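# Pass wooden block from office to lab bench

## Task

r1 begins inside the office and r2 in the corridor that links the office with the lab. Get the wooden block off the office bench and onto the lab bench. The office door cannot be opened, but the service window between office and corridor is open. The lab door can be pushed open only while someone keeps the release button on the office wall pressed. At the finish the lab door must be closed, the block must sit on the lab bench without any robot supporting it, and the robots must have let go and backed away. Neither robot may fall or be left leaning.

## Robot and tools

Robots: r1 and r2 are identical Hello Robot Stretch 3 units. Each has a two-wheel differential base (0.33 m long, 0.34 m wide, passive omni wheel at the rear), a lift on a mast, and one telescoping arm that reaches out to the robot's RIGHT side, ending in a wrist and a two-finger gripper. The base cannot strafe; to move the gripper forward or back you drive the base. Turning in place pivots about the point between the drive wheels, 0.05 m behind the front edge. With arm retracted and wrist folded, the turning footprint is a 0.28 m radius circle; an unfolded level wrist sticks out past it.

Frames: the base frame sits on the floor between the drive wheels, x forward, y left, z up. hand_pose is reported in it, located where the closed fingertips meet; with all wrist joints at zero its x points up, y back along the arm toward the mast, z toward the robot's rear. The odometry frame is the base frame as it was at scene start. Each robot reports in its own frames, so only images, lidar_m, wrist_depth_mm and head_depth_mm show where one robot is relative to the other.

Tool execute_actions: argument actions is a list holding one action (or empty, which only returns state and images). The action is an object keyed by robot name, r1 and/or r2; each robot gets its own entry. Inside: base, joints, and optionally contact_limits. base holds exactly one command: translate_m (metres, -1 to 1, offset from the base's current position, positive forward) or rotate_rad (radians, -3.2 to 3.2, offset from current heading, positive = counter-clockwise/left). joints maps joint names to absolute targets: lift_m 0 to 1.1 (arm height); arm_m 0 to 0.52 (extension); wrist_yaw_rad -1.345 to 4.42 (0 along the arm, positive toward the robot's front, 3.0 folded over the base); wrist_pitch_rad -1.57 to 0.451 (0 level, negative tips fingers down); wrist_roll_rad -2.911 to 2.911; gripper_m -0.089 to 0.179 (larger = wider; real fingertip gap is 0.007 to 0.025 less, zero below 0.007); head_pan_rad -3.953 to 1.73 (0 ahead, positive left, -1.57 looks along the arm); head_tilt_rad -1.53 to 0.419 (negative down). contact_limits accepts only arm_m: an effort percentage 1 to 100 at which arm motion halts with contact_stop; it also caps the holding force until the next action. All motions in one action start at once. Anything omitted may keep pursuing its earlier target without being reported. Unknown keys or out-of-range numbers reject the whole call. Optional cameras lists which images to return: r1_head_camera, r1_nav_camera, r1_wrist_camera, r2_head_camera, r2_nav_camera, r2_wrist_camera, or all; omitted/null gives all, [] gives none. If a result reports a stop, later motion calls in the same reply are skipped.

Other tools: wait takes seconds (0 to 10) and returns the same state and images without commanding anything. zoom_image takes camera and region [x0, y0, x1, y1] in pixels (origin top-left, at most 504 by 504) of that camera's latest full image. finished_scene takes scene (integer) and ends it irreversibly, reporting success; call it only when the goal holds stably.

Result lines: base_status and joint_status tell how each commanded motion ended: done, off_target (resting away from target, possibly still pushing), contact_stop, time_out, torque_fault. After the last three the target is dropped; arm or lift that hit something goes slack until commanded again. on_its_own describes uncommanded parts; "held at" is a held target, not the actual position. joint_positions gives current values. motor_effort is percent of maximum (positive toward larger joint values; peak in brackets), with sizeable fixed and random error; positive wheel effort pushes forward. base_odometry counts wheel rotation (slip counts as motion), heading -3.142 to 3.142 left-positive; turned_by_wheels and turned_by_imu give turn since the last result. base_tilt gives lean in degrees, forward and right positive, with up to ~4 degrees fixed bias. lidar_m: 12 distances in metres, 30-degree sectors, 1st straight ahead, counting counter-clockwise (4th left, 7th behind, 10th right), plane 0.17 m high, range 0.15 to 12, "-" for nothing; it sees table legs not tops, misses glass, may miss thin legs, and the robot's own mast/lift can hide sectors 5, 6, 9, 10. wrist_depth_mm (45 to 1000) and head_depth_mm (280 to 4000, image sideways) are 7x7 grids of median depth, top-left first.

Gripping: command gripper_m below the object's width to hold; to let go, open at least 0.02 beyond the touch value. Neither the reading nor done proves a grasp; send a different value to re-squeeze.

Speed: the base is fast only with arm stowed (lift_m under 0.30, arm_m under 0.03, wrist_yaw_rad over 2.54); otherwise it crawls.

Safety: robots bumping each other is a failure; once bases touch, any further drive presses hard, and no line reports contact. Two robots given the same drive can differ by up to 2.5 cm per metre. Fold or unfold the wrist only with lift_m 0.32 to 0.95, wrist_pitch_rad -0.4 and roll near 0; once folded the lift may go down to 0.25. Keep pitch at -0.5 or lower when yaw is below -0.4. Pushing the arm into something rigid with the gripper above about 0.45 m can tip the robot, especially with a raised contact limit or repeated pushes. Don't drive while holding or pushing something fixed, and beware snagging furniture, particularly reversing. If tilted, reverse the last move in small steps, pull the gripper free, and lower lift_m to about 0.2. Wrist servos shut off for 10 s after prolonged strain. Avoid dropping, slamming or hard pushes; loose items may get nudged occasionally, and the world keeps moving while you compose replies.

Each tool is called after "Emit:" as name([rows], argument=value, ...), one row to a line, values as JSON.

## Session

Emit:
execute_actions(actions=[])

Scene clock: 0.00 s.
r1.base_odometry: x=+0.000 y=+0.000 heading=+0.000 (m, m, rad; r1's odometry frame)
r1.turned_by_wheels: +0.000 (rad since the last result)
r1.turned_by_imu: +0.000 (rad since the last result)
r1.base_tilt: forward=-0.2 right=+1.9 (deg)
r1.lidar_m: 3.45 2.20 1.29 2.57 1.16 0.88 0.88 0.94 1.02 1.00 1.07 1.58
r1.head_depth_mm: 1919 2916 3316 3290 3330 3158 2129 / 1899 2897 3381 3366 3409 3179 2141 / 1904 2909 3393 3418 3456 3180 2114 / 1892 2916 3446 3510 3519 3198 2124 / 1895 2872 3512 3517 3590 3223 2134 / 1881 2855 3633 3632 3617 3192 2160 / 1883 2869 3636 3642 3703 2822 2180
r1.base_status: not commanded
r1.joint_positions: lift_m=+0.320 arm_m=+0.002 wrist_yaw_rad=+2.961 wrist_pitch_rad=-0.352 wrist_roll_rad=-0.006 gripper_m=+0.037 head_pan_rad=-0.020 head_tilt_rad=+0.007
r1.joint_status: not commanded
r1.motor_effort: left_wheel=+0 right_wheel=-1 lift_m=+23 arm_m=+0 wrist_yaw_rad=+1 wrist_pitch_rad=+4 wrist_roll_rad=+0 gripper_m=+0 head_pan_rad=+0 head_tilt_rad=+2 (%)
r1.hand_pose: x=+0.0204 y=+0.0816 z=+0.3473 quat_wxyz=(+0.186, +0.702, +0.061, +0.685) (m; r1's base frame)
r1.wrist_depth_mm: - - - - - - - / - - - - - - - / - - - - - - - / 817 - 863 880 909 928 936 / 671 - 728 697 716 733 743 / 561 - - 585 599 598 619 / 488 491 508 512 502 517 520
r2.base_odometry: x=+0.000 y=+0.000 heading=+0.000 (m, m, rad; r2's odometry frame)
r2.turned_by_wheels: +0.000 (rad since the last result)
r2.turned_by_imu: +0.000 (rad since the last result)
r2.base_tilt: forward=-0.3 right=-0.5 (deg)
r2.lidar_m: 1.81 1.11 0.98 0.99 0.95 0.85 0.85 0.77 0.72 0.77 0.92 1.52
r2.head_depth_mm: 1859 2866 3501 3513 3557 2857 1962 / 1884 2924 3643 3663 3696 2824 1952 / 1908 2957 3763 3804 3848 2794 1919 / 1910 2641 2799 2913 3059 2747 1935 / 1905 1917 2095 2242 2206 2313 1909 / 1676 1409 2062 - 1766 1857 1807 / 1363 1207 - - 1477 1537 1565
r2.base_status: not commanded
r2.joint_positions: lift_m=+0.389 arm_m=-0.001 wrist_yaw_rad=+2.862 wrist_pitch_rad=-0.388 wrist_roll_rad=+0.006 gripper_m=+0.037 head_pan_rad=-0.009 head_tilt_rad=-0.007
r2.joint_status: not commanded
r2.motor_effort: left_wheel=+0 right_wheel=+1 lift_m=+26 arm_m=+0 wrist_yaw_rad=+0 wrist_pitch_rad=+6 wrist_roll_rad=+0 gripper_m=+0 head_pan_rad=+0 head_tilt_rad=+1 (%)
r2.hand_pose: x=+0.0417 y=+0.0752 z=+0.4079 quat_wxyz=(+0.232, +0.708, +0.038, +0.666) (m; r2's base frame)
r2.wrist_depth_mm: - 933 940 938 921 914 891 / - - - 994 975 960 974 / - - - - - - - / 873 - - - - - - / 796 - 820 848 822 810 817 / 653 - 649 662 680 670 674 / 554 536 562 557 562 559 558
pictures: r1_head_camera (sideways: a quarter turn clockwise sets it upright), r1_nav_camera (sideways: a quarter turn counterclockwise sets it upright), r1_wrist_camera, r2_head_camera (sideways: a quarter turn clockwise sets it upright), r2_nav_camera (sideways: a quarter turn counterclockwise sets it upright), r2_wrist_camera
Images, in order (width x height): r1_head_camera 896x504, r1_nav_camera 672x504, r1_wrist_camera 644x364, r2_head_camera 896x504, r2_nav_camera 672x504, r2_wrist_camera 644x364.

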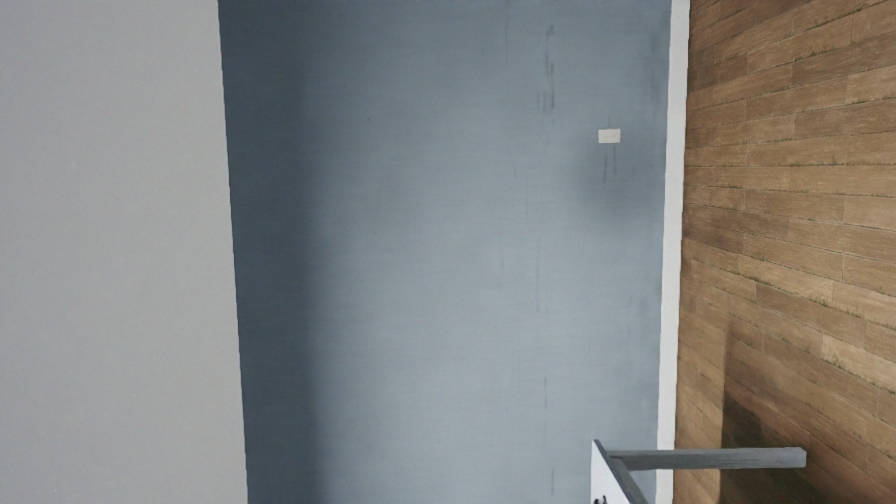

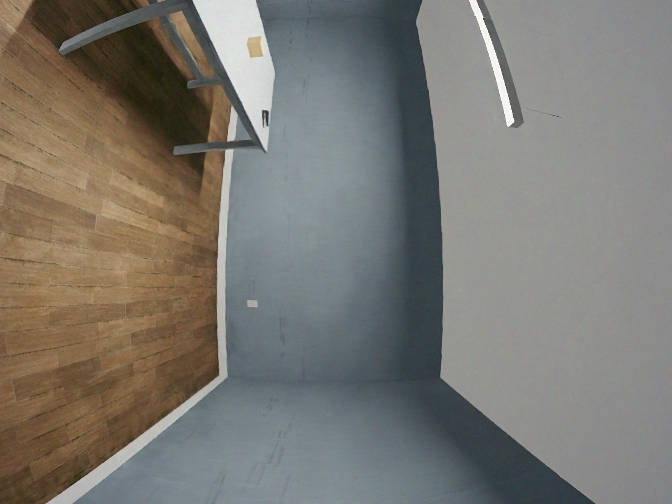

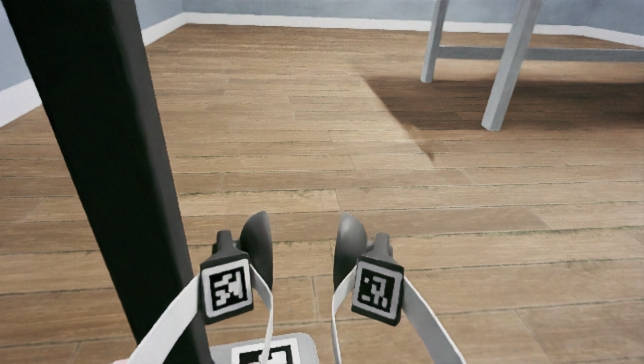

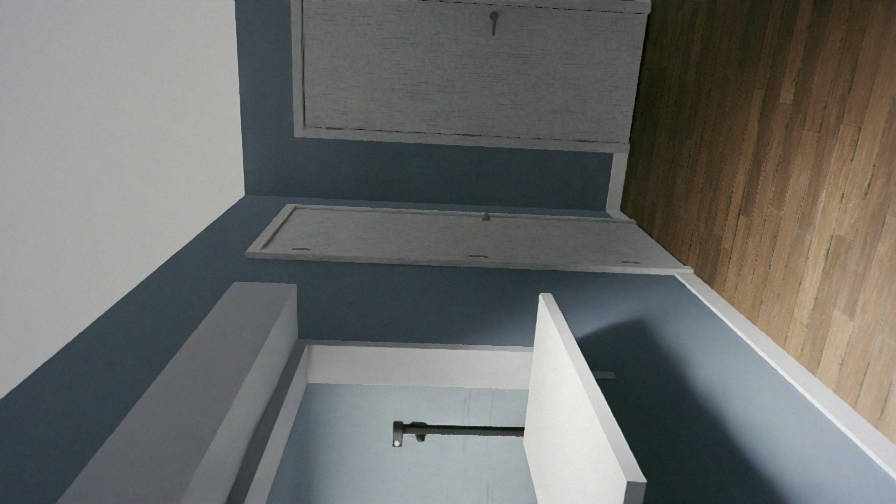

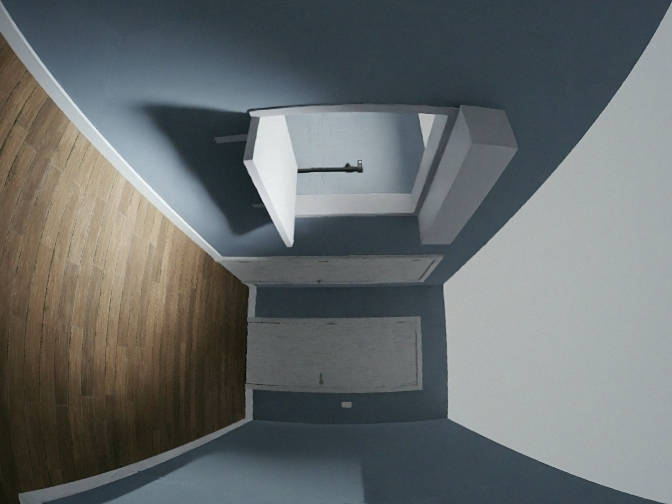

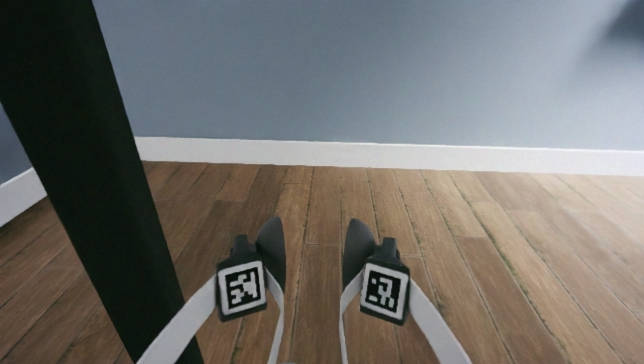

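Emit:
execute_actions([
  {"r1":{"joints":{"head_pan_rad":0.8,"head_tilt_rad":-0.4}},"r2":{"joints":{"head_pan_rad":0.9,"head_tilt_rad":-0.3}}},
], cameras=["r1_head_camera","r1_nav_camera","r2_head_camera","r2_nav_camera"])

Emit:
execute_actions([
  {"r1":{"joints":{"head_pan_rad":-1.6,"head_tilt_rad":-0.2}},"r2":{"joints":{"head_pan_rad":-1.6,"head_tilt_rad":-0.2}}},
], cameras=["r1_head_camera","r1_nav_camera","r2_head_camera","r2_nav_camera"])

Scene clock: 5.10 s.
r1.base_odometry: x=+0.000 y=+0.000 heading=+0.000 (m, m, rad; r1's odometry frame)
r1.turned_by_wheels: +0.000 (rad since the last result)
r1.turned_by_imu: +0.000 (rad since the last result)
r1.base_tilt: forward=-0.2 right=+1.9 (deg)
r1.lidar_m: 3.43 2.20 1.30 2.57 1.16 0.88 0.88 0.94 1.01 1.00 1.07 1.57
r1.head_depth_mm: 3603 3815 2397 3022 2184 1669 1346 / 3949 - 2460 2690 2202 1673 1355 / - - - 1676 2210 1687 1355 / - - - 1471 2037 1641 1359 / 3824 - - 2750 2149 1702 1362 / 3573 3766 - 2911 2249 1702 1376 / 3388 3547 3782 3348 2252 1717 1377
r1.base_status: not commanded
r1.joint_positions: lift_m=+0.320 arm_m=+0.002 wrist_yaw_rad=+2.961 wrist_pitch_rad=-0.352 wrist_roll_rad=-0.006 gripper_m=+0.037 head_pan_rad=+0.793 head_tilt_rad=-0.395
r1.joint_status: all done
r1.motor_effort: left_wheel=+0(0) right_wheel=+0(0) lift_m=+23(23) arm_m=+0(0) wrist_yaw_rad=+1(0) wrist_pitch_rad=+4(4) wrist_roll_rad=+0(0) gripper_m=+0(0) head_pan_rad=+2(31) head_tilt_rad=-3(32) (%)
r1.hand_pose: x=+0.0204 y=+0.0816 z=+0.3473 quat_wxyz=(+0.186, +0.702, +0.061, +0.685) (m; r1's base frame)
r1.wrist_depth_mm: - - - - - - - / - - - - - - - / - - - - - - - / 824 - 866 880 896 929 938 / 670 - 727 698 728 724 749 / 567 - - 585 601 609 616 / 488 487 507 514 505 516 528
r2.base_odometry: x=+0.000 y=+0.000 heading=+0.000 (m, m, rad; r2's odometry frame)
r2.turned_by_wheels: +0.000 (rad since the last result)
r2.turned_by_imu: +0.001 (rad since the last result)
r2.base_tilt: forward=-0.3 right=-0.5 (deg)
r2.lidar_m: 1.81 1.11 0.98 0.98 0.96 0.85 0.85 0.77 0.72 0.77 0.92 1.52
r2.head_depth_mm: 959 1030 1115 1215 1331 1476 1419 / 923 991 1065 1156 1259 1383 1410 / 892 951 1017 1109 1199 1313 1381 / 860 917 983 1060 1142 1245 1334 / 832 884 945 1013 1091 1188 1283 / 804 854 909 977 1047 1137 1237 / 779 826 876 938 1004 1084 1176
r2.base_status: not commanded
r2.joint_positions: lift_m=+0.389 arm_m=-0.001 wrist_yaw_rad=+2.862 wrist_pitch_rad=-0.388 wrist_roll_rad=+0.006 gripper_m=+0.037 head_pan_rad=+0.893 head_tilt_rad=-0.296
r2.joint_status: all done
r2.motor_effort: left_wheel=+0(1) right_wheel=+0(0) lift_m=+26(26) arm_m=-1(1) wrist_yaw_rad=+0(1) wrist_pitch_rad=+6(6) wrist_roll_rad=+0(1) gripper_m=-1(0) head_pan_rad=+6(49) head_tilt_rad=-2(20) (%)
r2.hand_pose: x=+0.0417 y=+0.0752 z=+0.4079 quat_wxyz=(+0.232, +0.708, +0.038, +0.666) (m; r2's base frame)
r2.wrist_depth_mm: - 935 909 924 909 900 900 / - - - 989 986 982 975 / - - - - - - - / 883 - - - - - - / 780 - 821 849 817 823 819 / 652 - 666 668 681 669 673 / 551 539 556 555 556 566 560
pictures: r1_head_camera (sideways: a quarter turn clockwise sets it upright), r1_nav_camera (sideways: a quarter turn counterclockwise sets it upright), r2_head_camera (sideways: a quarter turn clockwise sets it upright), r2_nav_camera (sideways: a quarter turn counterclockwise sets it upright)
Images, in order (width x height): r1_head_camera 896x504, r1_nav_camera 672x504, r2_head_camera 896x504, r2_nav_camera 672x504.

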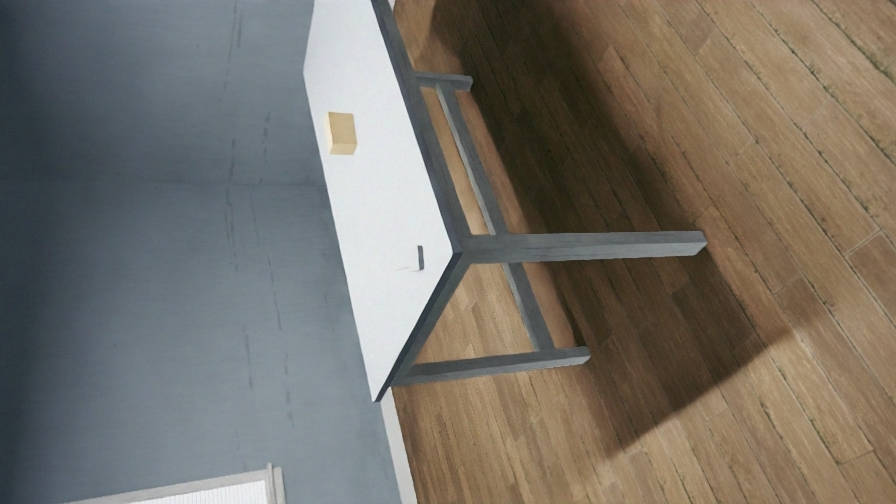

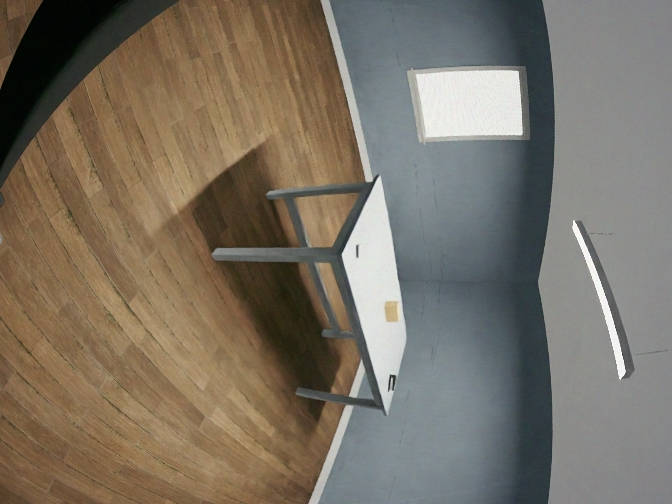

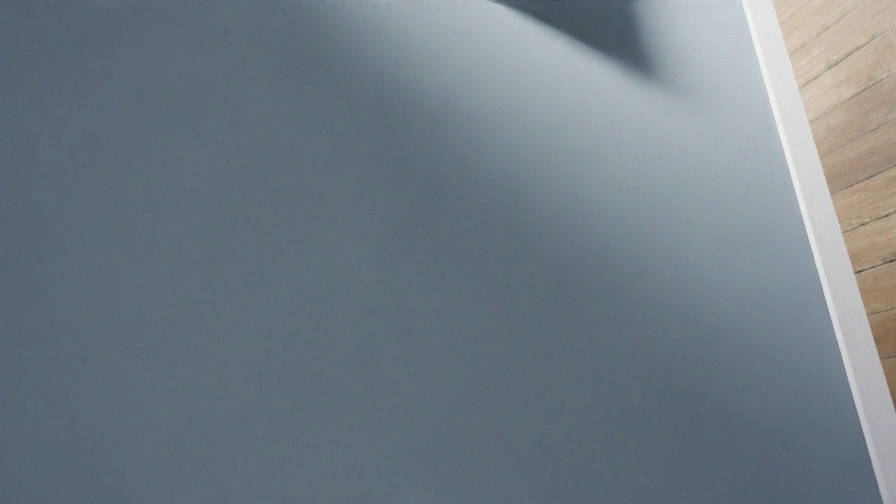

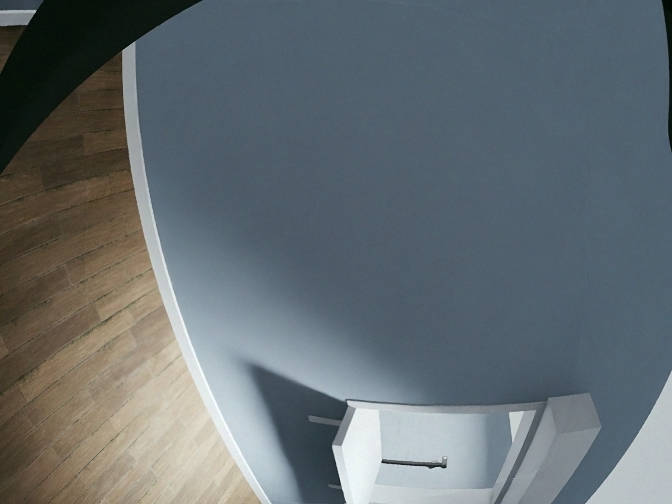

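Scene clock: 6.87 s.
r1.base_odometry: x=+0.000 y=+0.000 heading=+0.000 (m, m, rad; r1's odometry frame)
r1.turned_by_wheels: +0.000 (rad since the last result)
r1.turned_by_imu: +0.000 (rad since the last result)
r1.base_tilt: forward=-0.2 right=+1.9 (deg)
r1.lidar_m: 3.44 2.20 1.30 2.57 1.16 0.88 0.88 0.94 1.02 1.00 1.07 1.58
r1.head_depth_mm: 830 869 910 949 997 1055 1107 / 840 878 920 960 1015 1065 1126 / 854 891 931 978 1030 1083 1146 / 868 903 941 991 1046 1106 1167 / 874 913 955 1010 1060 1114 1191 / 888 927 975 1021 1079 1138 1209 / 898 941 984 1042 1094 1160 1230
r1.base_status: not commanded
r1.joint_positions: lift_m=+0.320 arm_m=+0.002 wrist_yaw_rad=+2.961 wrist_pitch_rad=-0.352 wrist_roll_rad=-0.006 gripper_m=+0.037 head_pan_rad=-1.593 head_tilt_rad=-0.211
r1.joint_status: all done
r1.motor_effort: left_wheel=+0(0) right_wheel=+0(0) lift_m=+23(23) arm_m=+0(0) wrist_yaw_rad=+0(0) wrist_pitch_rad=+4(4) wrist_roll_rad=+0(0) gripper_m=+2(1) head_pan_rad=-3(29) head_tilt_rad=+6(26) (%)
r1.hand_pose: x=+0.0204 y=+0.0816 z=+0.3473 quat_wxyz=(+0.186, +0.702, +0.061, +0.685) (m; r1's base frame)
r1.wrist_depth_mm: - - - - - - - / - - - - - - - / - - - - - - - / 821 - 866 884 881 912 948 / 672 - 728 699 716 727 744 / 566 - - 583 602 603 610 / 487 489 512 519 504 505 520
r2.base_odometry: x=+0.000 y=+0.000 heading=+0.000 (m, m, rad; r2's odometry frame)
r2.turned_by_wheels: +0.000 (rad since the last result)
r2.turned_by_imu: +0.000 (rad since the last result)
r2.base_tilt: forward=-0.3 right=-0.4 (deg)
r2.lidar_m: 1.81 1.11 0.98 0.99 0.96 0.85 0.85 0.77 0.71 0.77 0.92 1.52
r2.head_depth_mm: 619 644 672 703 739 776 817 / 640 667 697 730 766 807 852 / 660 691 721 757 798 841 891 / 682 715 749 788 832 881 931 / 709 741 780 821 869 920 979 / 735 770 812 857 910 967 1032 / 764 802 847 898 955 1019 1089
r2.base_status: not commanded
r2.joint_positions: lift_m=+0.389 arm_m=-0.001 wrist_yaw_rad=+2.862 wrist_pitch_rad=-0.388 wrist_roll_rad=+0.006 gripper_m=+0.037 head_pan_rad=-1.593 head_tilt_rad=-0.211
r2.joint_status: all done
r2.motor_effort: left_wheel=+0(0) right_wheel=+0(0) lift_m=+25(26) arm_m=-1(1) wrist_yaw_rad=-1(0) wrist_pitch_rad=+6(6) wrist_roll_rad=+0(0) gripper_m=+0(0) head_pan_rad=-3(47) head_tilt_rad=+4(12) (%)
r2.hand_pose: x=+0.0417 y=+0.0752 z=+0.4079 quat_wxyz=(+0.232, +0.708, +0.038, +0.666) (m; r2's base frame)
r2.wrist_depth_mm: - 934 931 918 915 924 886 / - - - - 979 993 951 / - - - - - - - / 905 - - - - - - / 796 - 826 840 833 835 824 / 652 - 664 653 677 668 683 / 553 538 557 560 560 560 568
pictures: r1_head_camera (sideways: a quarter turn clockwise sets it upright), r1_nav_camera (sideways: a quarter turn counterclockwise sets it upright), r2_head_camera (sideways: a quarter turn clockwise sets it upright), r2_nav_camera (sideways: a quarter turn counterclockwise sets it upright)
Images, in order (width x height): r1_head_camera 896x504, r1_nav_camera 672x504, r2_head_camera 896x504, r2_nav_camera 672x504.

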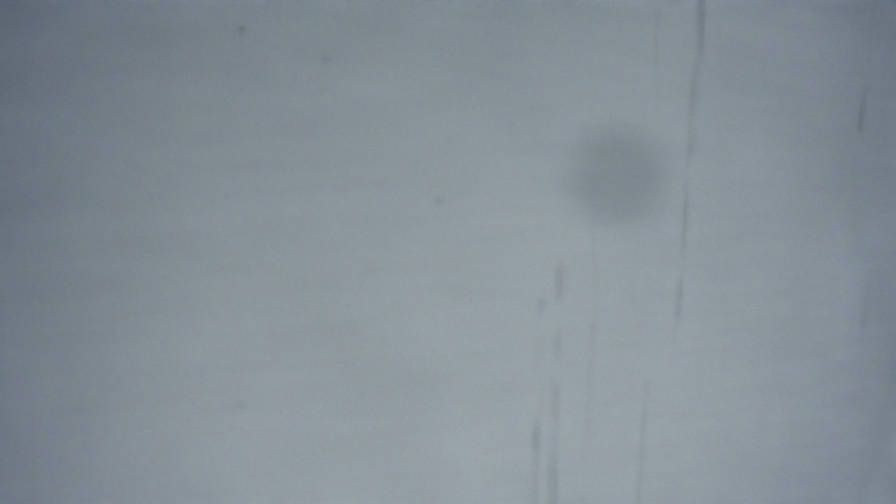

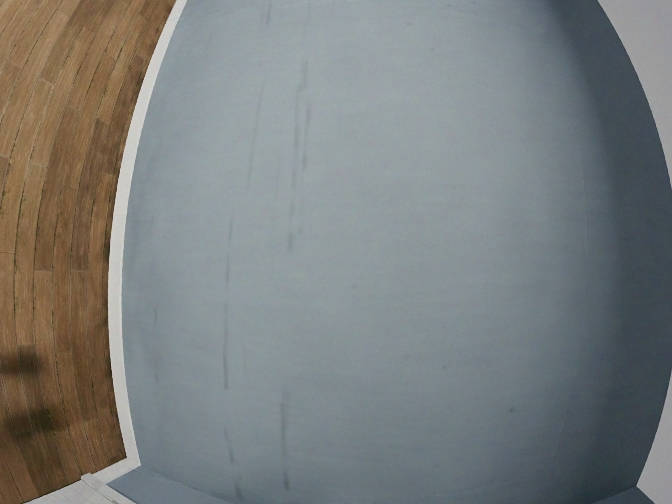

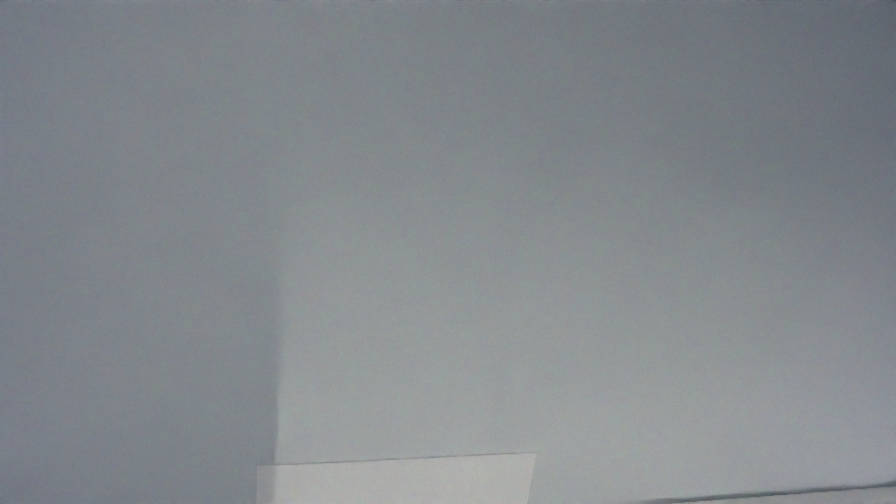

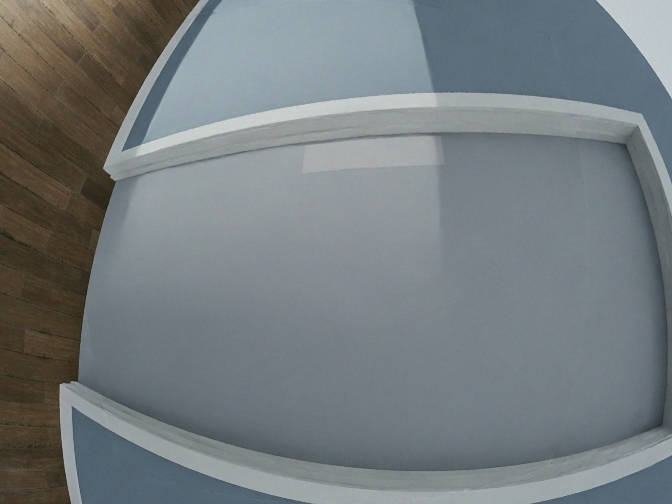

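Emit:
execute_actions([
  {"r1":{"joints":{"head_pan_rad":-3.0,"head_tilt_rad":-0.2}},"r2":{"joints":{"head_pan_rad":0.3,"head_tilt_rad":-0.1}}},
], cameras=["r1_head_camera","r1_nav_camera","r2_head_camera","r2_nav_camera"])

Emit:
execute_actions([
  {"r1":{"joints":{"head_pan_rad":1.7,"head_tilt_rad":-0.2}},"r2":{"joints":{"head_pan_rad":-0.6,"head_tilt_rad":-0.1}}},
], cameras=["r1_head_camera","r1_nav_camera","r2_head_camera","r2_nav_camera"])

Scene clock: 15.10 s.
r1.base_odometry: x=+0.000 y=+0.000 heading=+0.000 (m, m, rad; r1's odometry frame)
r1.turned_by_wheels: +0.000 (rad since the last result)
r1.turned_by_imu: +0.000 (rad since the last result)
r1.base_tilt: forward=-0.2 right=+2.0 (deg)
r1.lidar_m: 3.44 2.20 1.29 2.57 1.17 0.88 0.88 0.94 1.02 1.00 1.07 1.58
r1.head_depth_mm: 716 743 779 812 847 893 938 / 735 766 803 838 883 930 981 / 760 793 827 870 913 966 1015 / 784 818 858 902 951 1005 1065 / 808 846 886 936 986 1045 1108 / 836 874 923 971 1025 1091 1164 / 864 907 953 1007 1063 1140 1226
r1.base_status: not commanded
r1.joint_positions: lift_m=+0.320 arm_m=+0.002 wrist_yaw_rad=+2.961 wrist_pitch_rad=-0.352 wrist_roll_rad=-0.006 gripper_m=+0.037 head_pan_rad=-2.993 head_tilt_rad=-0.211
r1.joint_status: all done
r1.motor_effort: left_wheel=+0(0) right_wheel=+0(1) lift_m=+23(23) arm_m=+0(0) wrist_yaw_rad=+1(1) wrist_pitch_rad=+4(4) wrist_roll_rad=+0(0) gripper_m=+0(0) head_pan_rad=-3(30) head_tilt_rad=+6(7) (%)
r1.hand_pose: x=+0.0204 y=+0.0816 z=+0.3473 quat_wxyz=(+0.186, +0.702, +0.061, +0.685) (m; r1's base frame)
r1.wrist_depth_mm: - - - - - - - / - - - - - - - / - - - - - - - / 828 - 852 892 888 926 945 / 664 - 715 704 727 734 728 / 565 - - 588 601 599 611 / 486 494 512 514 504 518 525
r2.base_odometry: x=+0.000 y=+0.000 heading=+0.000 (m, m, rad; r2's odometry frame)
r2.turned_by_wheels: +0.000 (rad since the last result)
r2.turned_by_imu: +0.001 (rad since the last result)
r2.base_tilt: forward=-0.3 right=-0.4 (deg)
r2.lidar_m: 1.81 1.11 0.98 0.99 0.96 0.85 0.85 0.77 0.72 0.77 0.92 1.52
r2.head_depth_mm: 2306 2703 2858 3118 3174 2334 1711 / 2005 1777 2273 2395 2586 2318 1693 / 1624 1503 2040 2080 2063 2085 1679 / 1165 1496 - 3265 1671 1805 1686 / 1092 1395 - - 1436 1532 1553 / 1130 1166 1205 1240 1288 1331 1381 / 1020 1046 1076 1107 1143 1184 1220
r2.base_status: not commanded
r2.joint_positions: lift_m=+0.389 arm_m=-0.001 wrist_yaw_rad=+2.862 wrist_pitch_rad=-0.388 wrist_roll_rad=+0.006 gripper_m=+0.037 head_pan_rad=+0.293 head_tilt_rad=-0.112
r2.joint_status: all done
r2.motor_effort: left_wheel=+0(0) right_wheel=+0(0) lift_m=+26(27) arm_m=-1(1) wrist_yaw_rad=+0(0) wrist_pitch_rad=+6(6) wrist_roll_rad=+0(0) gripper_m=+0(0) head_pan_rad=+6(49) head_tilt_rad=+3(14) (%)
r2.hand_pose: x=+0.0417 y=+0.0752 z=+0.4079 quat_wxyz=(+0.232, +0.708, +0.038, +0.666) (m; r2's base frame)
r2.wrist_depth_mm: - 939 927 913 914 914 882 / - - - - 993 975 957 / - - - - - - - / 897 - - - - - - / 788 - 824 865 819 823 818 / 658 - 655 665 689 664 673 / 555 541 558 555 560 561 564
pictures: r1_head_camera (sideways: a quarter turn clockwise sets it upright), r1_nav_camera (sideways: a quarter turn counterclockwise sets it upright), r2_head_camera (sideways: a quarter turn clockwise sets it upright), r2_nav_camera (sideways: a quarter turn counterclockwise sets it upright)
Images, in order (width x height): r1_head_camera 896x504, r1_nav_camera 672x504, r2_head_camera 896x504, r2_nav_camera 672x504.

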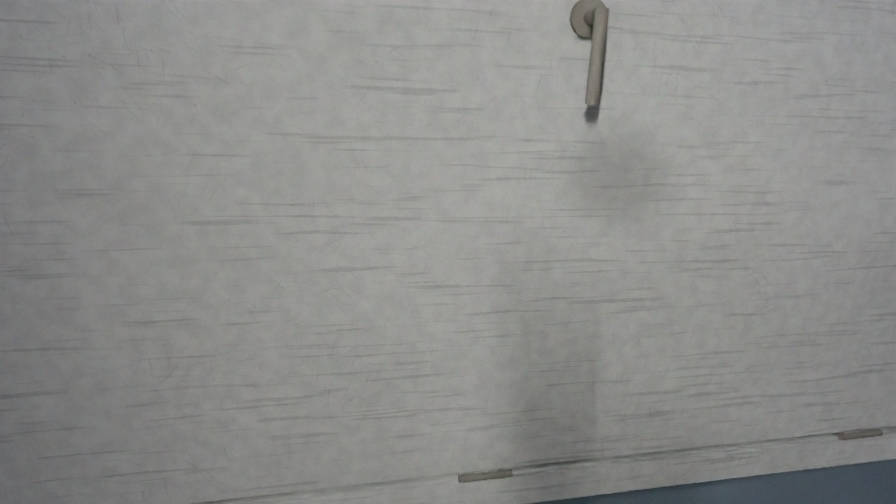

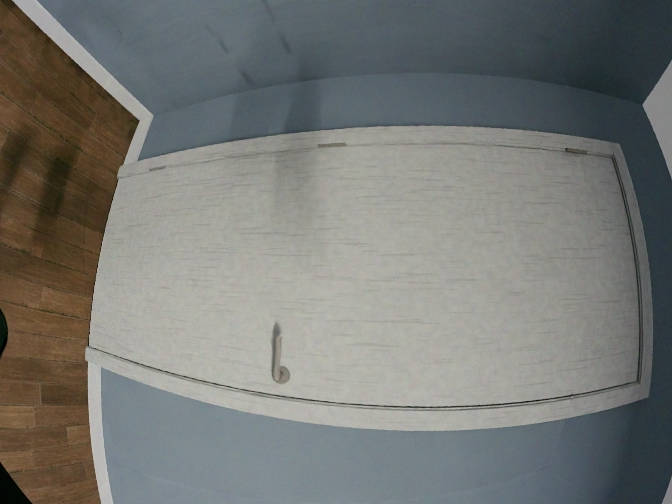

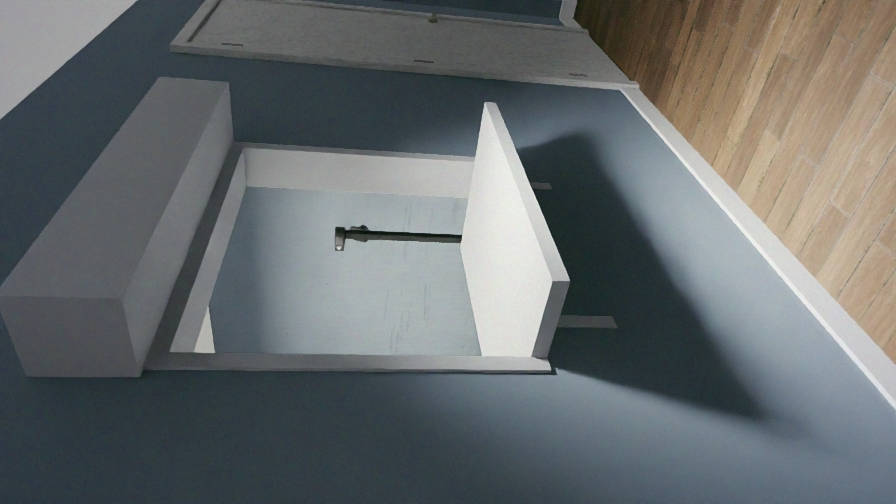

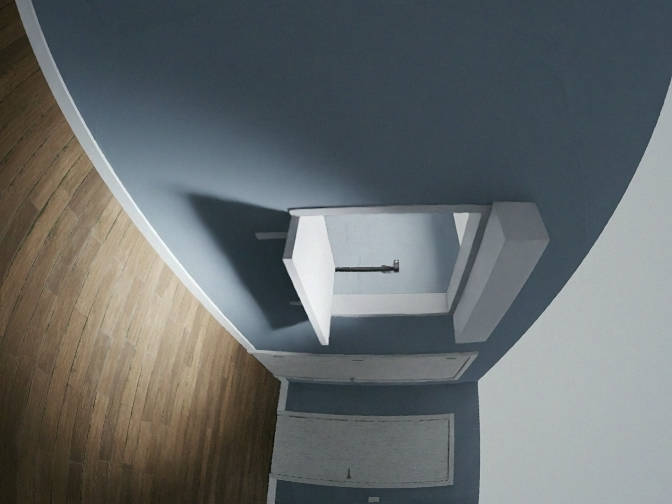

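Scene clock: 17.83 s.
r1.base_odometry: x=+0.000 y=+0.000 heading=+0.000 (m, m, rad; r1's odometry frame)
r1.turned_by_wheels: +0.000 (rad since the last result)
r1.turned_by_imu: +0.000 (rad since the last result)
r1.base_tilt: forward=-0.1 right=+1.9 (deg)
r1.lidar_m: 3.45 2.20 1.30 2.57 1.16 0.87 0.88 0.94 1.01 1.00 1.07 1.58
r1.head_depth_mm: 3235 3371 3610 3714 3041 2092 1585 / 3204 3486 3720 3785 3057 2099 1585 / 3221 3617 3807 3908 3086 2088 1589 / 2933 3242 3317 3457 3011 2114 1604 / 2271 2301 2359 2284 2460 2122 1597 / 1766 1984 2095 1783 1947 1948 1648 / 1523 3041 - - - - -
r1.base_status: not commanded
r1.joint_positions: lift_m=+0.320 arm_m=+0.002 wrist_yaw_rad=+2.961 wrist_pitch_rad=-0.352 wrist_roll_rad=-0.006 gripper_m=+0.037 head_pan_rad=+1.693 head_tilt_rad=-0.211
r1.joint_status: all done
r1.motor_effort: left_wheel=+0(0) right_wheel=+0(0) lift_m=+23(23) arm_m=+0(0) wrist_yaw_rad=-1(0) wrist_pitch_rad=+4(4) wrist_roll_rad=+0(0) gripper_m=+0(1) head_pan_rad=+2(30) head_tilt_rad=+6(7) (%)
r1.hand_pose: x=+0.0204 y=+0.0816 z=+0.3473 quat_wxyz=(+0.186, +0.702, +0.061, +0.685) (m; r1's base frame)
r1.wrist_depth_mm: - - - - - - - / - - - - - - - / - - - - - - - / 825 - 860 895 902 903 944 / 669 - 713 713 721 721 747 / 563 - - 583 595 611 608 / 484 491 515 518 504 515 521
r2.base_odometry: x=+0.000 y=+0.000 heading=+0.000 (m, m, rad; r2's odometry frame)
r2.turned_by_wheels: +0.000 (rad since the last result)
r2.turned_by_imu: +0.001 (rad since the last result)
r2.base_tilt: forward=-0.3 right=-0.5 (deg)
r2.lidar_m: 1.81 1.10 0.98 0.98 0.96 0.85 0.85 0.78 0.72 0.77 0.92 1.52
r2.head_depth_mm: 1132 1132 1128 1131 1134 1135 1132 / 1393 1396 1391 1395 1395 1396 1399 / 1824 1823 1816 1833 1832 1833 1629 / 2233 2652 2624 2633 2635 2253 1680 / 2384 3559 3724 3737 3471 2261 1673 / 2437 3480 3604 3681 3461 2241 1653 / 2426 3382 3501 3582 3373 2215 1644
r2.base_status: not commanded
r2.joint_positions: lift_m=+0.389 arm_m=-0.001 wrist_yaw_rad=+2.862 wrist_pitch_rad=-0.388 wrist_roll_rad=+0.006 gripper_m=+0.037 head_pan_rad=-0.593 head_tilt_rad=-0.112
r2.joint_status: all done
r2.motor_effort: left_wheel=+0(0) right_wheel=+0(0) lift_m=+26(26) arm_m=-1(0) wrist_yaw_rad=+1(0) wrist_pitch_rad=+6(6) wrist_roll_rad=+0(0) gripper_m=+0(0) head_pan_rad=-4(47) head_tilt_rad=+5(7) (%)
r2.hand_pose: x=+0.0417 y=+0.0752 z=+0.4079 quat_wxyz=(+0.232, +0.708, +0.038, +0.666) (m; r2's base frame)
r2.wrist_depth_mm: - 928 958 929 924 918 888 / - - - 995 998 980 979 / - - - - - - - / 902 - - - - - - / 789 - 808 844 823 811 825 / 648 - 666 664 672 676 666 / 552 545 561 566 557 560 563
pictures: r1_head_camera (sideways: a quarter turn clockwise sets it upright), r1_nav_camera (sideways: a quarter turn counterclockwise sets it upright), r2_head_camera (sideways: a quarter turn clockwise sets it upright), r2_nav_camera (sideways: a quarter turn counterclockwise sets it upright)
Images, in order (width x height): r1_head_camera 896x504, r1_nav_camera 672x504, r2_head_camera 896x504, r2_nav_camera 672x504.

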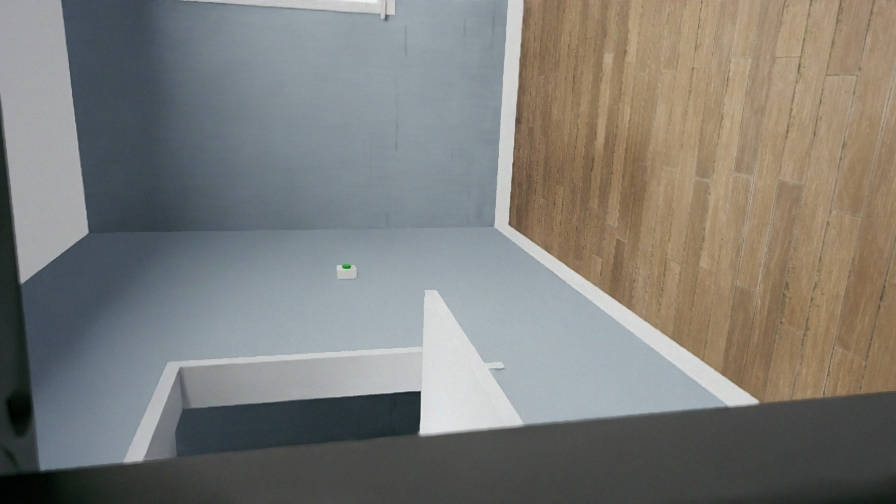

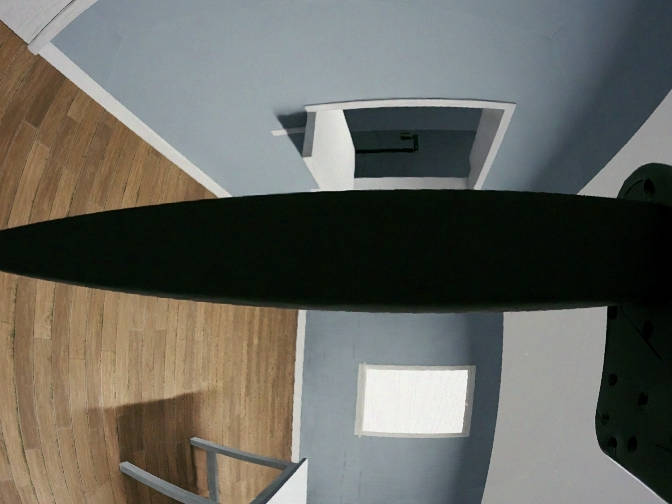

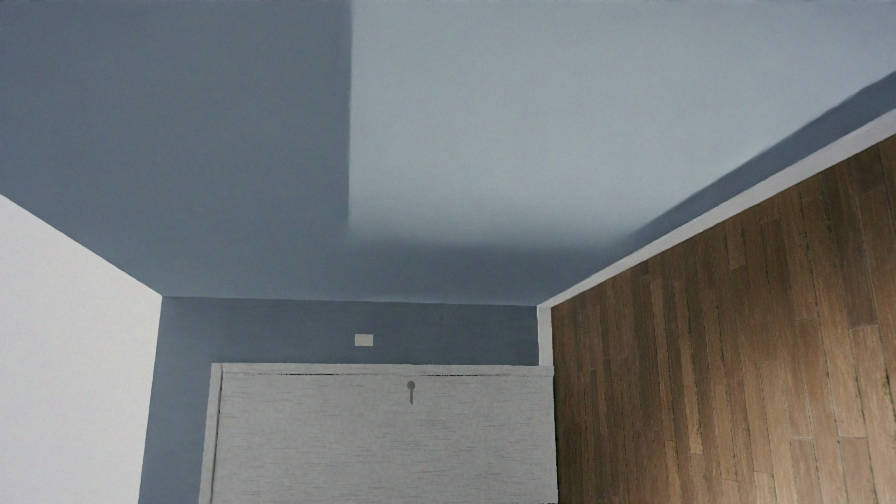

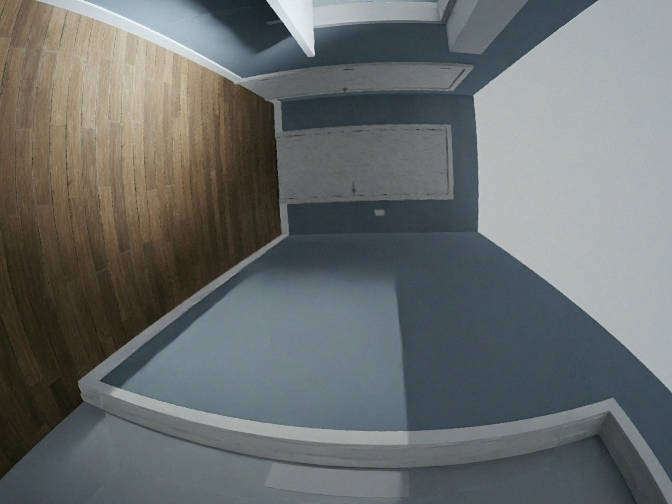

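Emit:
execute_actions([
  {"r1":{"base":{"rotate_rad":1.48},"joints":{"head_pan_rad":0,"head_tilt_rad":-0.4}},"r2":{"base":{"rotate_rad":-0.3},"joints":{"head_pan_rad":0.5,"head_tilt_rad":-0.4}}},
], cameras=["r1_nav_camera","r2_head_camera"])

Emit:
execute_actions([
  {"r1":{"base":{"translate_m":1.0},"joints":{"head_pan_rad":-0.9}},"r2":{"base":{"translate_m":1.0},"joints":{"head_pan_rad":1.2}}},
], cameras=["r1_head_camera","r1_nav_camera","r2_head_camera","r2_nav_camera"])

Scene clock: 32.67 s.
r1.base_odometry: x=+0.000 y=+0.000 heading=+1.480 (m, m, rad; r1's odometry frame)
r1.turned_by_wheels: +1.480 (rad since the last result)
r1.turned_by_imu: +1.503 (rad since the last result)
r1.base_tilt: forward=-0.1 right=+1.9 (deg)
r1.lidar_m: 3.32 1.26 0.92 0.88 0.91 1.03 1.00 1.04 1.44 3.45 2.38 1.30
r1.head_depth_mm: 3206 3428 3724 3219 2202 1677 1349 / 3223 3436 3749 3220 2196 1675 1360 / 3264 3516 3798 3285 2206 1670 1354 / 3261 3523 3838 3299 2239 1697 1364 / 3269 3551 3852 3321 2228 1696 1358 / 3040 3042 3019 2939 2250 1698 1371 / 2195 2170 2059 2170 2071 1714 1375
r1.base_status: done
r1.joint_positions: lift_m=+0.320 arm_m=+0.002 wrist_yaw_rad=+2.961 wrist_pitch_rad=-0.352 wrist_roll_rad=-0.006 gripper_m=+0.037 head_pan_rad=+0.007 head_tilt_rad=-0.395
r1.joint_status: all done
r1.motor_effort: left_wheel=-3(9) right_wheel=+2(7) lift_m=+24(23) arm_m=+0(0) wrist_yaw_rad=+0(0) wrist_pitch_rad=+4(4) wrist_roll_rad=+0(0) gripper_m=+0(1) head_pan_rad=-2(29) head_tilt_rad=-2(21) (%)
r1.hand_pose: x=+0.0204 y=+0.0816 z=+0.3473 quat_wxyz=(+0.186, +0.702, +0.061, +0.685) (m; r1's base frame)
r1.wrist_depth_mm: - 775 811 852 915 965 - / 786 824 877 918 - - - / 842 - 930 - - - - / 809 - 865 887 905 930 939 / 666 - 714 708 713 726 741 / 554 - - 585 593 606 613 / 482 482 508 518 508 525 524
r2.base_odometry: x=+0.000 y=+0.000 heading=-0.300 (m, m, rad; r2's odometry frame)
r2.turned_by_wheels: -0.300 (rad since the last result)
r2.turned_by_imu: -0.300 (rad since the last result)
r2.base_tilt: forward=-0.2 right=-0.5 (deg)
r2.lidar_m: 2.80 1.38 1.02 0.98 1.02 0.88 0.85 0.88 0.72 0.77 0.80 0.97
r2.head_depth_mm: 3059 3333 3637 3081 2139 1622 1318 / 2305 2595 3020 3032 2100 1617 1308 / 1870 2070 2317 2585 2122 1616 1305 / 3723 3097 1854 2103 2073 1606 1300 / - - 1615 1722 1840 1597 1295 / - - 1432 1458 1581 1572 1292 / 1054 1118 1192 1267 1351 1442 1288
r2.base_status: done
r2.joint_positions: lift_m=+0.389 arm_m=-0.001 wrist_yaw_rad=+2.862 wrist_pitch_rad=-0.388 wrist_roll_rad=+0.006 gripper_m=+0.037 head_pan_rad=+0.493 head_tilt_rad=-0.395
r2.joint_status: all done
r2.motor_effort: left_wheel=+2(5) right_wheel=-2(4) lift_m=+26(26) arm_m=+0(1) wrist_yaw_rad=+0(0) wrist_pitch_rad=+6(6) wrist_roll_rad=+0(0) gripper_m=+0(1) head_pan_rad=+5(47) head_tilt_rad=-2(19) (%)
r2.hand_pose: x=+0.0417 y=+0.0752 z=+0.4079 quat_wxyz=(+0.232, +0.708, +0.038, +0.666) (m; r2's base frame)
r2.wrist_depth_mm: - 850 885 943 - - - / - 894 975 - - - - / - 993 - - - - - / 938 - - - - - - / 790 - 818 844 826 812 808 / 649 - 654 663 680 658 670 / 552 535 559 558 563 568 571
pictures: r1_nav_camera (sideways: a quarter turn counterclockwise sets it upright), r2_head_camera (sideways: a quarter turn clockwise sets it upright)
Images, in order (width x height): r1_nav_camera 672x504, r2_head_camera 896x504.

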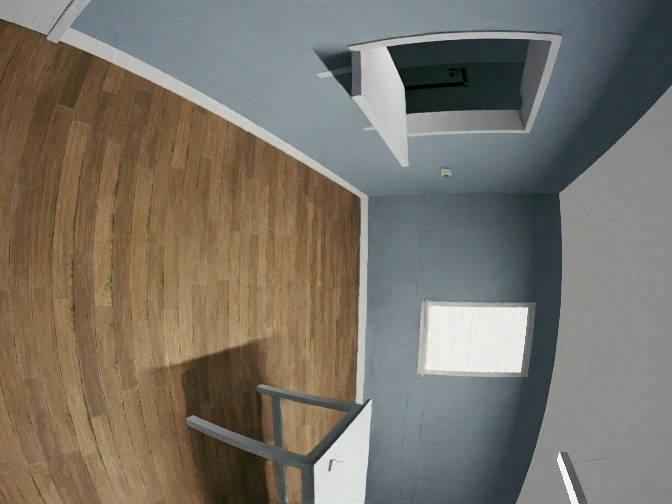

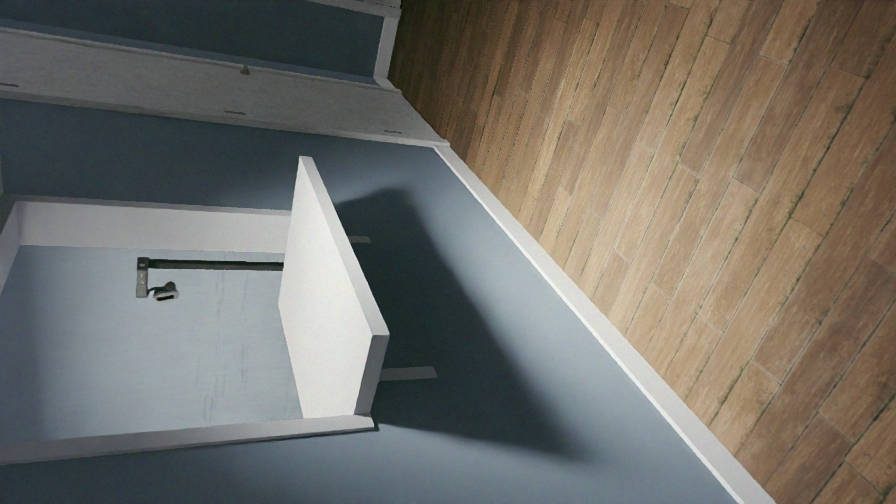

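Scene clock: 43.90 s.
r1.base_odometry: x=+0.091 y=+0.996 heading=+1.480 (m, m, rad; r1's odometry frame)
r1.turned_by_wheels: +0.000 (rad since the last result)
r1.turned_by_imu: +0.008 (rad since the last result)
r1.base_tilt: forward=-0.2 right=+2.0 (deg)
r1.lidar_m: 2.77 1.22 0.91 0.88 0.91 1.25 2.01 2.10 2.91 0.78 1.04 2.88
r1.head_depth_mm: 3204 3424 3611 1309 941 1662 1351 / 3451 3664 - 1326 1028 1678 1360 / 3737 3949 - 1337 1953 1571 1355 / 3577 3811 - 3279 2035 1577 1361 / 3223 3385 3636 3310 2243 1691 1369 / 2912 3090 3272 3311 2276 1697 1370 / 2697 2813 2982 3083 2284 1710 1377
r1.base_status: done
r1.joint_positions: lift_m=+0.320 arm_m=+0.002 wrist_yaw_rad=+2.961 wrist_pitch_rad=-0.352 wrist_roll_rad=-0.006 gripper_m=+0.037 head_pan_rad=-0.893 head_tilt_rad=-0.395
r1.joint_status: all done
r1.motor_effort: left_wheel=-4(6) right_wheel=+3(8) lift_m=+23(23) arm_m=+0(0) wrist_yaw_rad=+1(2) wrist_pitch_rad=+4(4) wrist_roll_rad=+0(0) gripper_m=+1(1) head_pan_rad=-2(30) head_tilt_rad=-3(3) (%)
r1.hand_pose: x=+0.0204 y=+0.0816 z=+0.3473 quat_wxyz=(+0.186, +0.702, +0.061, +0.685) (m; r1's base frame)
r1.wrist_depth_mm: - 790 810 832 907 931 - / 789 846 868 922 955 - - / 835 - 939 976 - - - / 828 - 861 888 903 926 940 / 661 - 716 714 715 724 738 / 561 - - 587 600 603 616 / 487 495 514 518 511 517 524
r2.base_odometry: x=+0.955 y=-0.295 heading=-0.300 (m, m, rad; r2's odometry frame)
r2.turned_by_wheels: +0.000 (rad since the last result)
r2.turned_by_imu: +0.001 (rad since the last result)
r2.base_tilt: forward=-0.3 right=-0.5 (deg)
r2.lidar_m: 2.83 1.36 1.01 0.97 1.01 1.39 1.85 1.09 0.72 0.70 0.73 1.01
r2.head_depth_mm: - - 1294 1160 1421 1560 1316 / - - - 1066 1340 1502 1307 / - - - 984 1271 1445 1314 / - - - 975 1211 1364 1300 / - - 2839 907 1153 1291 1298 / - - 2814 898 1099 1228 1289 / - - - 914 1056 1166 1253
r2.base_status: done
r2.joint_positions: lift_m=+0.389 arm_m=-0.001 wrist_yaw_rad=+2.862 wrist_pitch_rad=-0.388 wrist_roll_rad=+0.006 gripper_m=+0.037 head_pan_rad=+1.193 head_tilt_rad=-0.395
r2.joint_status: all done
r2.motor_effort: left_wheel=+2(5) right_wheel=-2(2) lift_m=+26(27) arm_m=+0(1) wrist_yaw_rad=+1(0) wrist_pitch_rad=+6(6) wrist_roll_rad=+0(0) gripper_m=+0(0) head_pan_rad=+5(46) head_tilt_rad=-2(2) (%)
r2.hand_pose: x=+0.0417 y=+0.0752 z=+0.4079 quat_wxyz=(+0.232, +0.708, +0.038, +0.666) (m; r2's base frame)
r2.wrist_depth_mm: - 819 891 941 - - - / - 899 945 - - - - / - 955 - - - - - / 918 - - - - - - / 801 - 815 848 815 819 834 / 648 - 662 661 678 673 673 / 555 539 559 559 562 568 566
pictures: r1_head_camera (sideways: a quarter turn clockwise sets it upright), r1_nav_camera (sideways: a quarter turn counterclockwise sets it upright), r2_head_camera (sideways: a quarter turn clockwise sets it upright), r2_nav_camera (sideways: a quarter turn counterclockwise sets it upright)
Images, in order (width x height): r1_head_camera 896x504, r1_nav_camera 672x504, r2_head_camera 896x504, r2_nav_camera 672x504.

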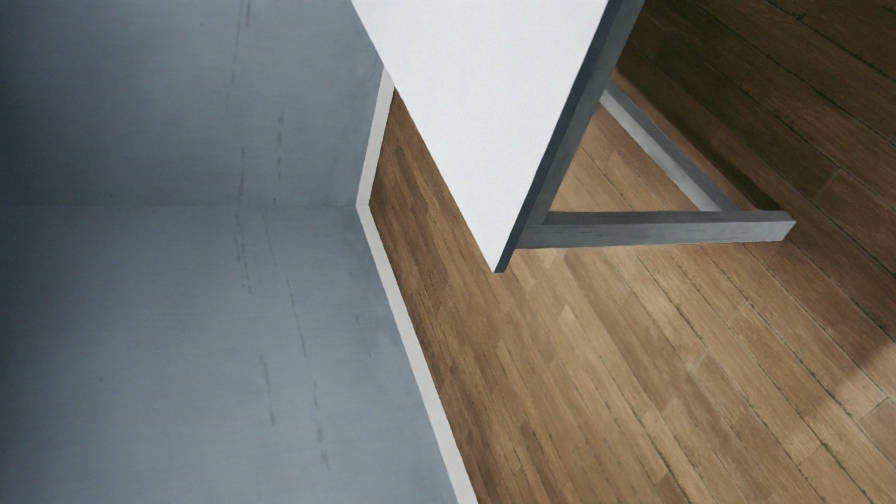

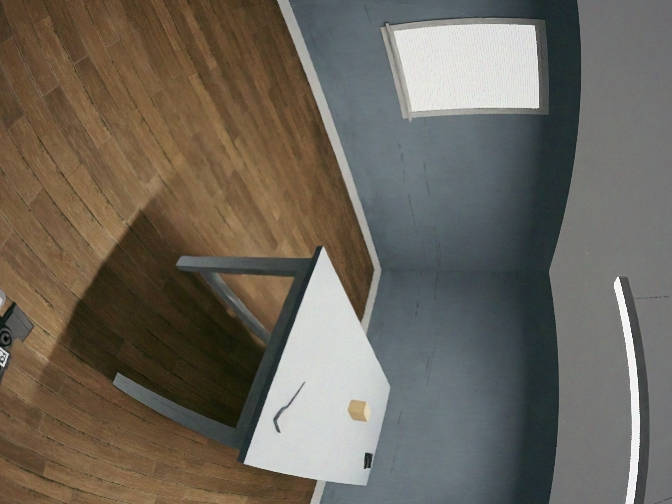

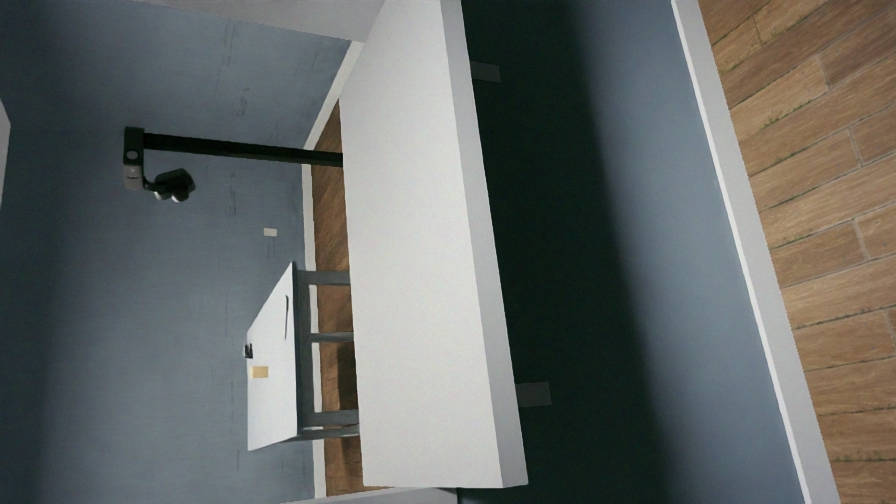

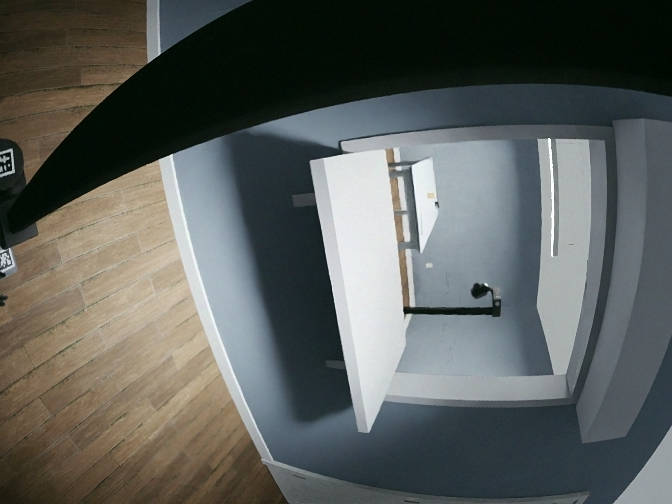

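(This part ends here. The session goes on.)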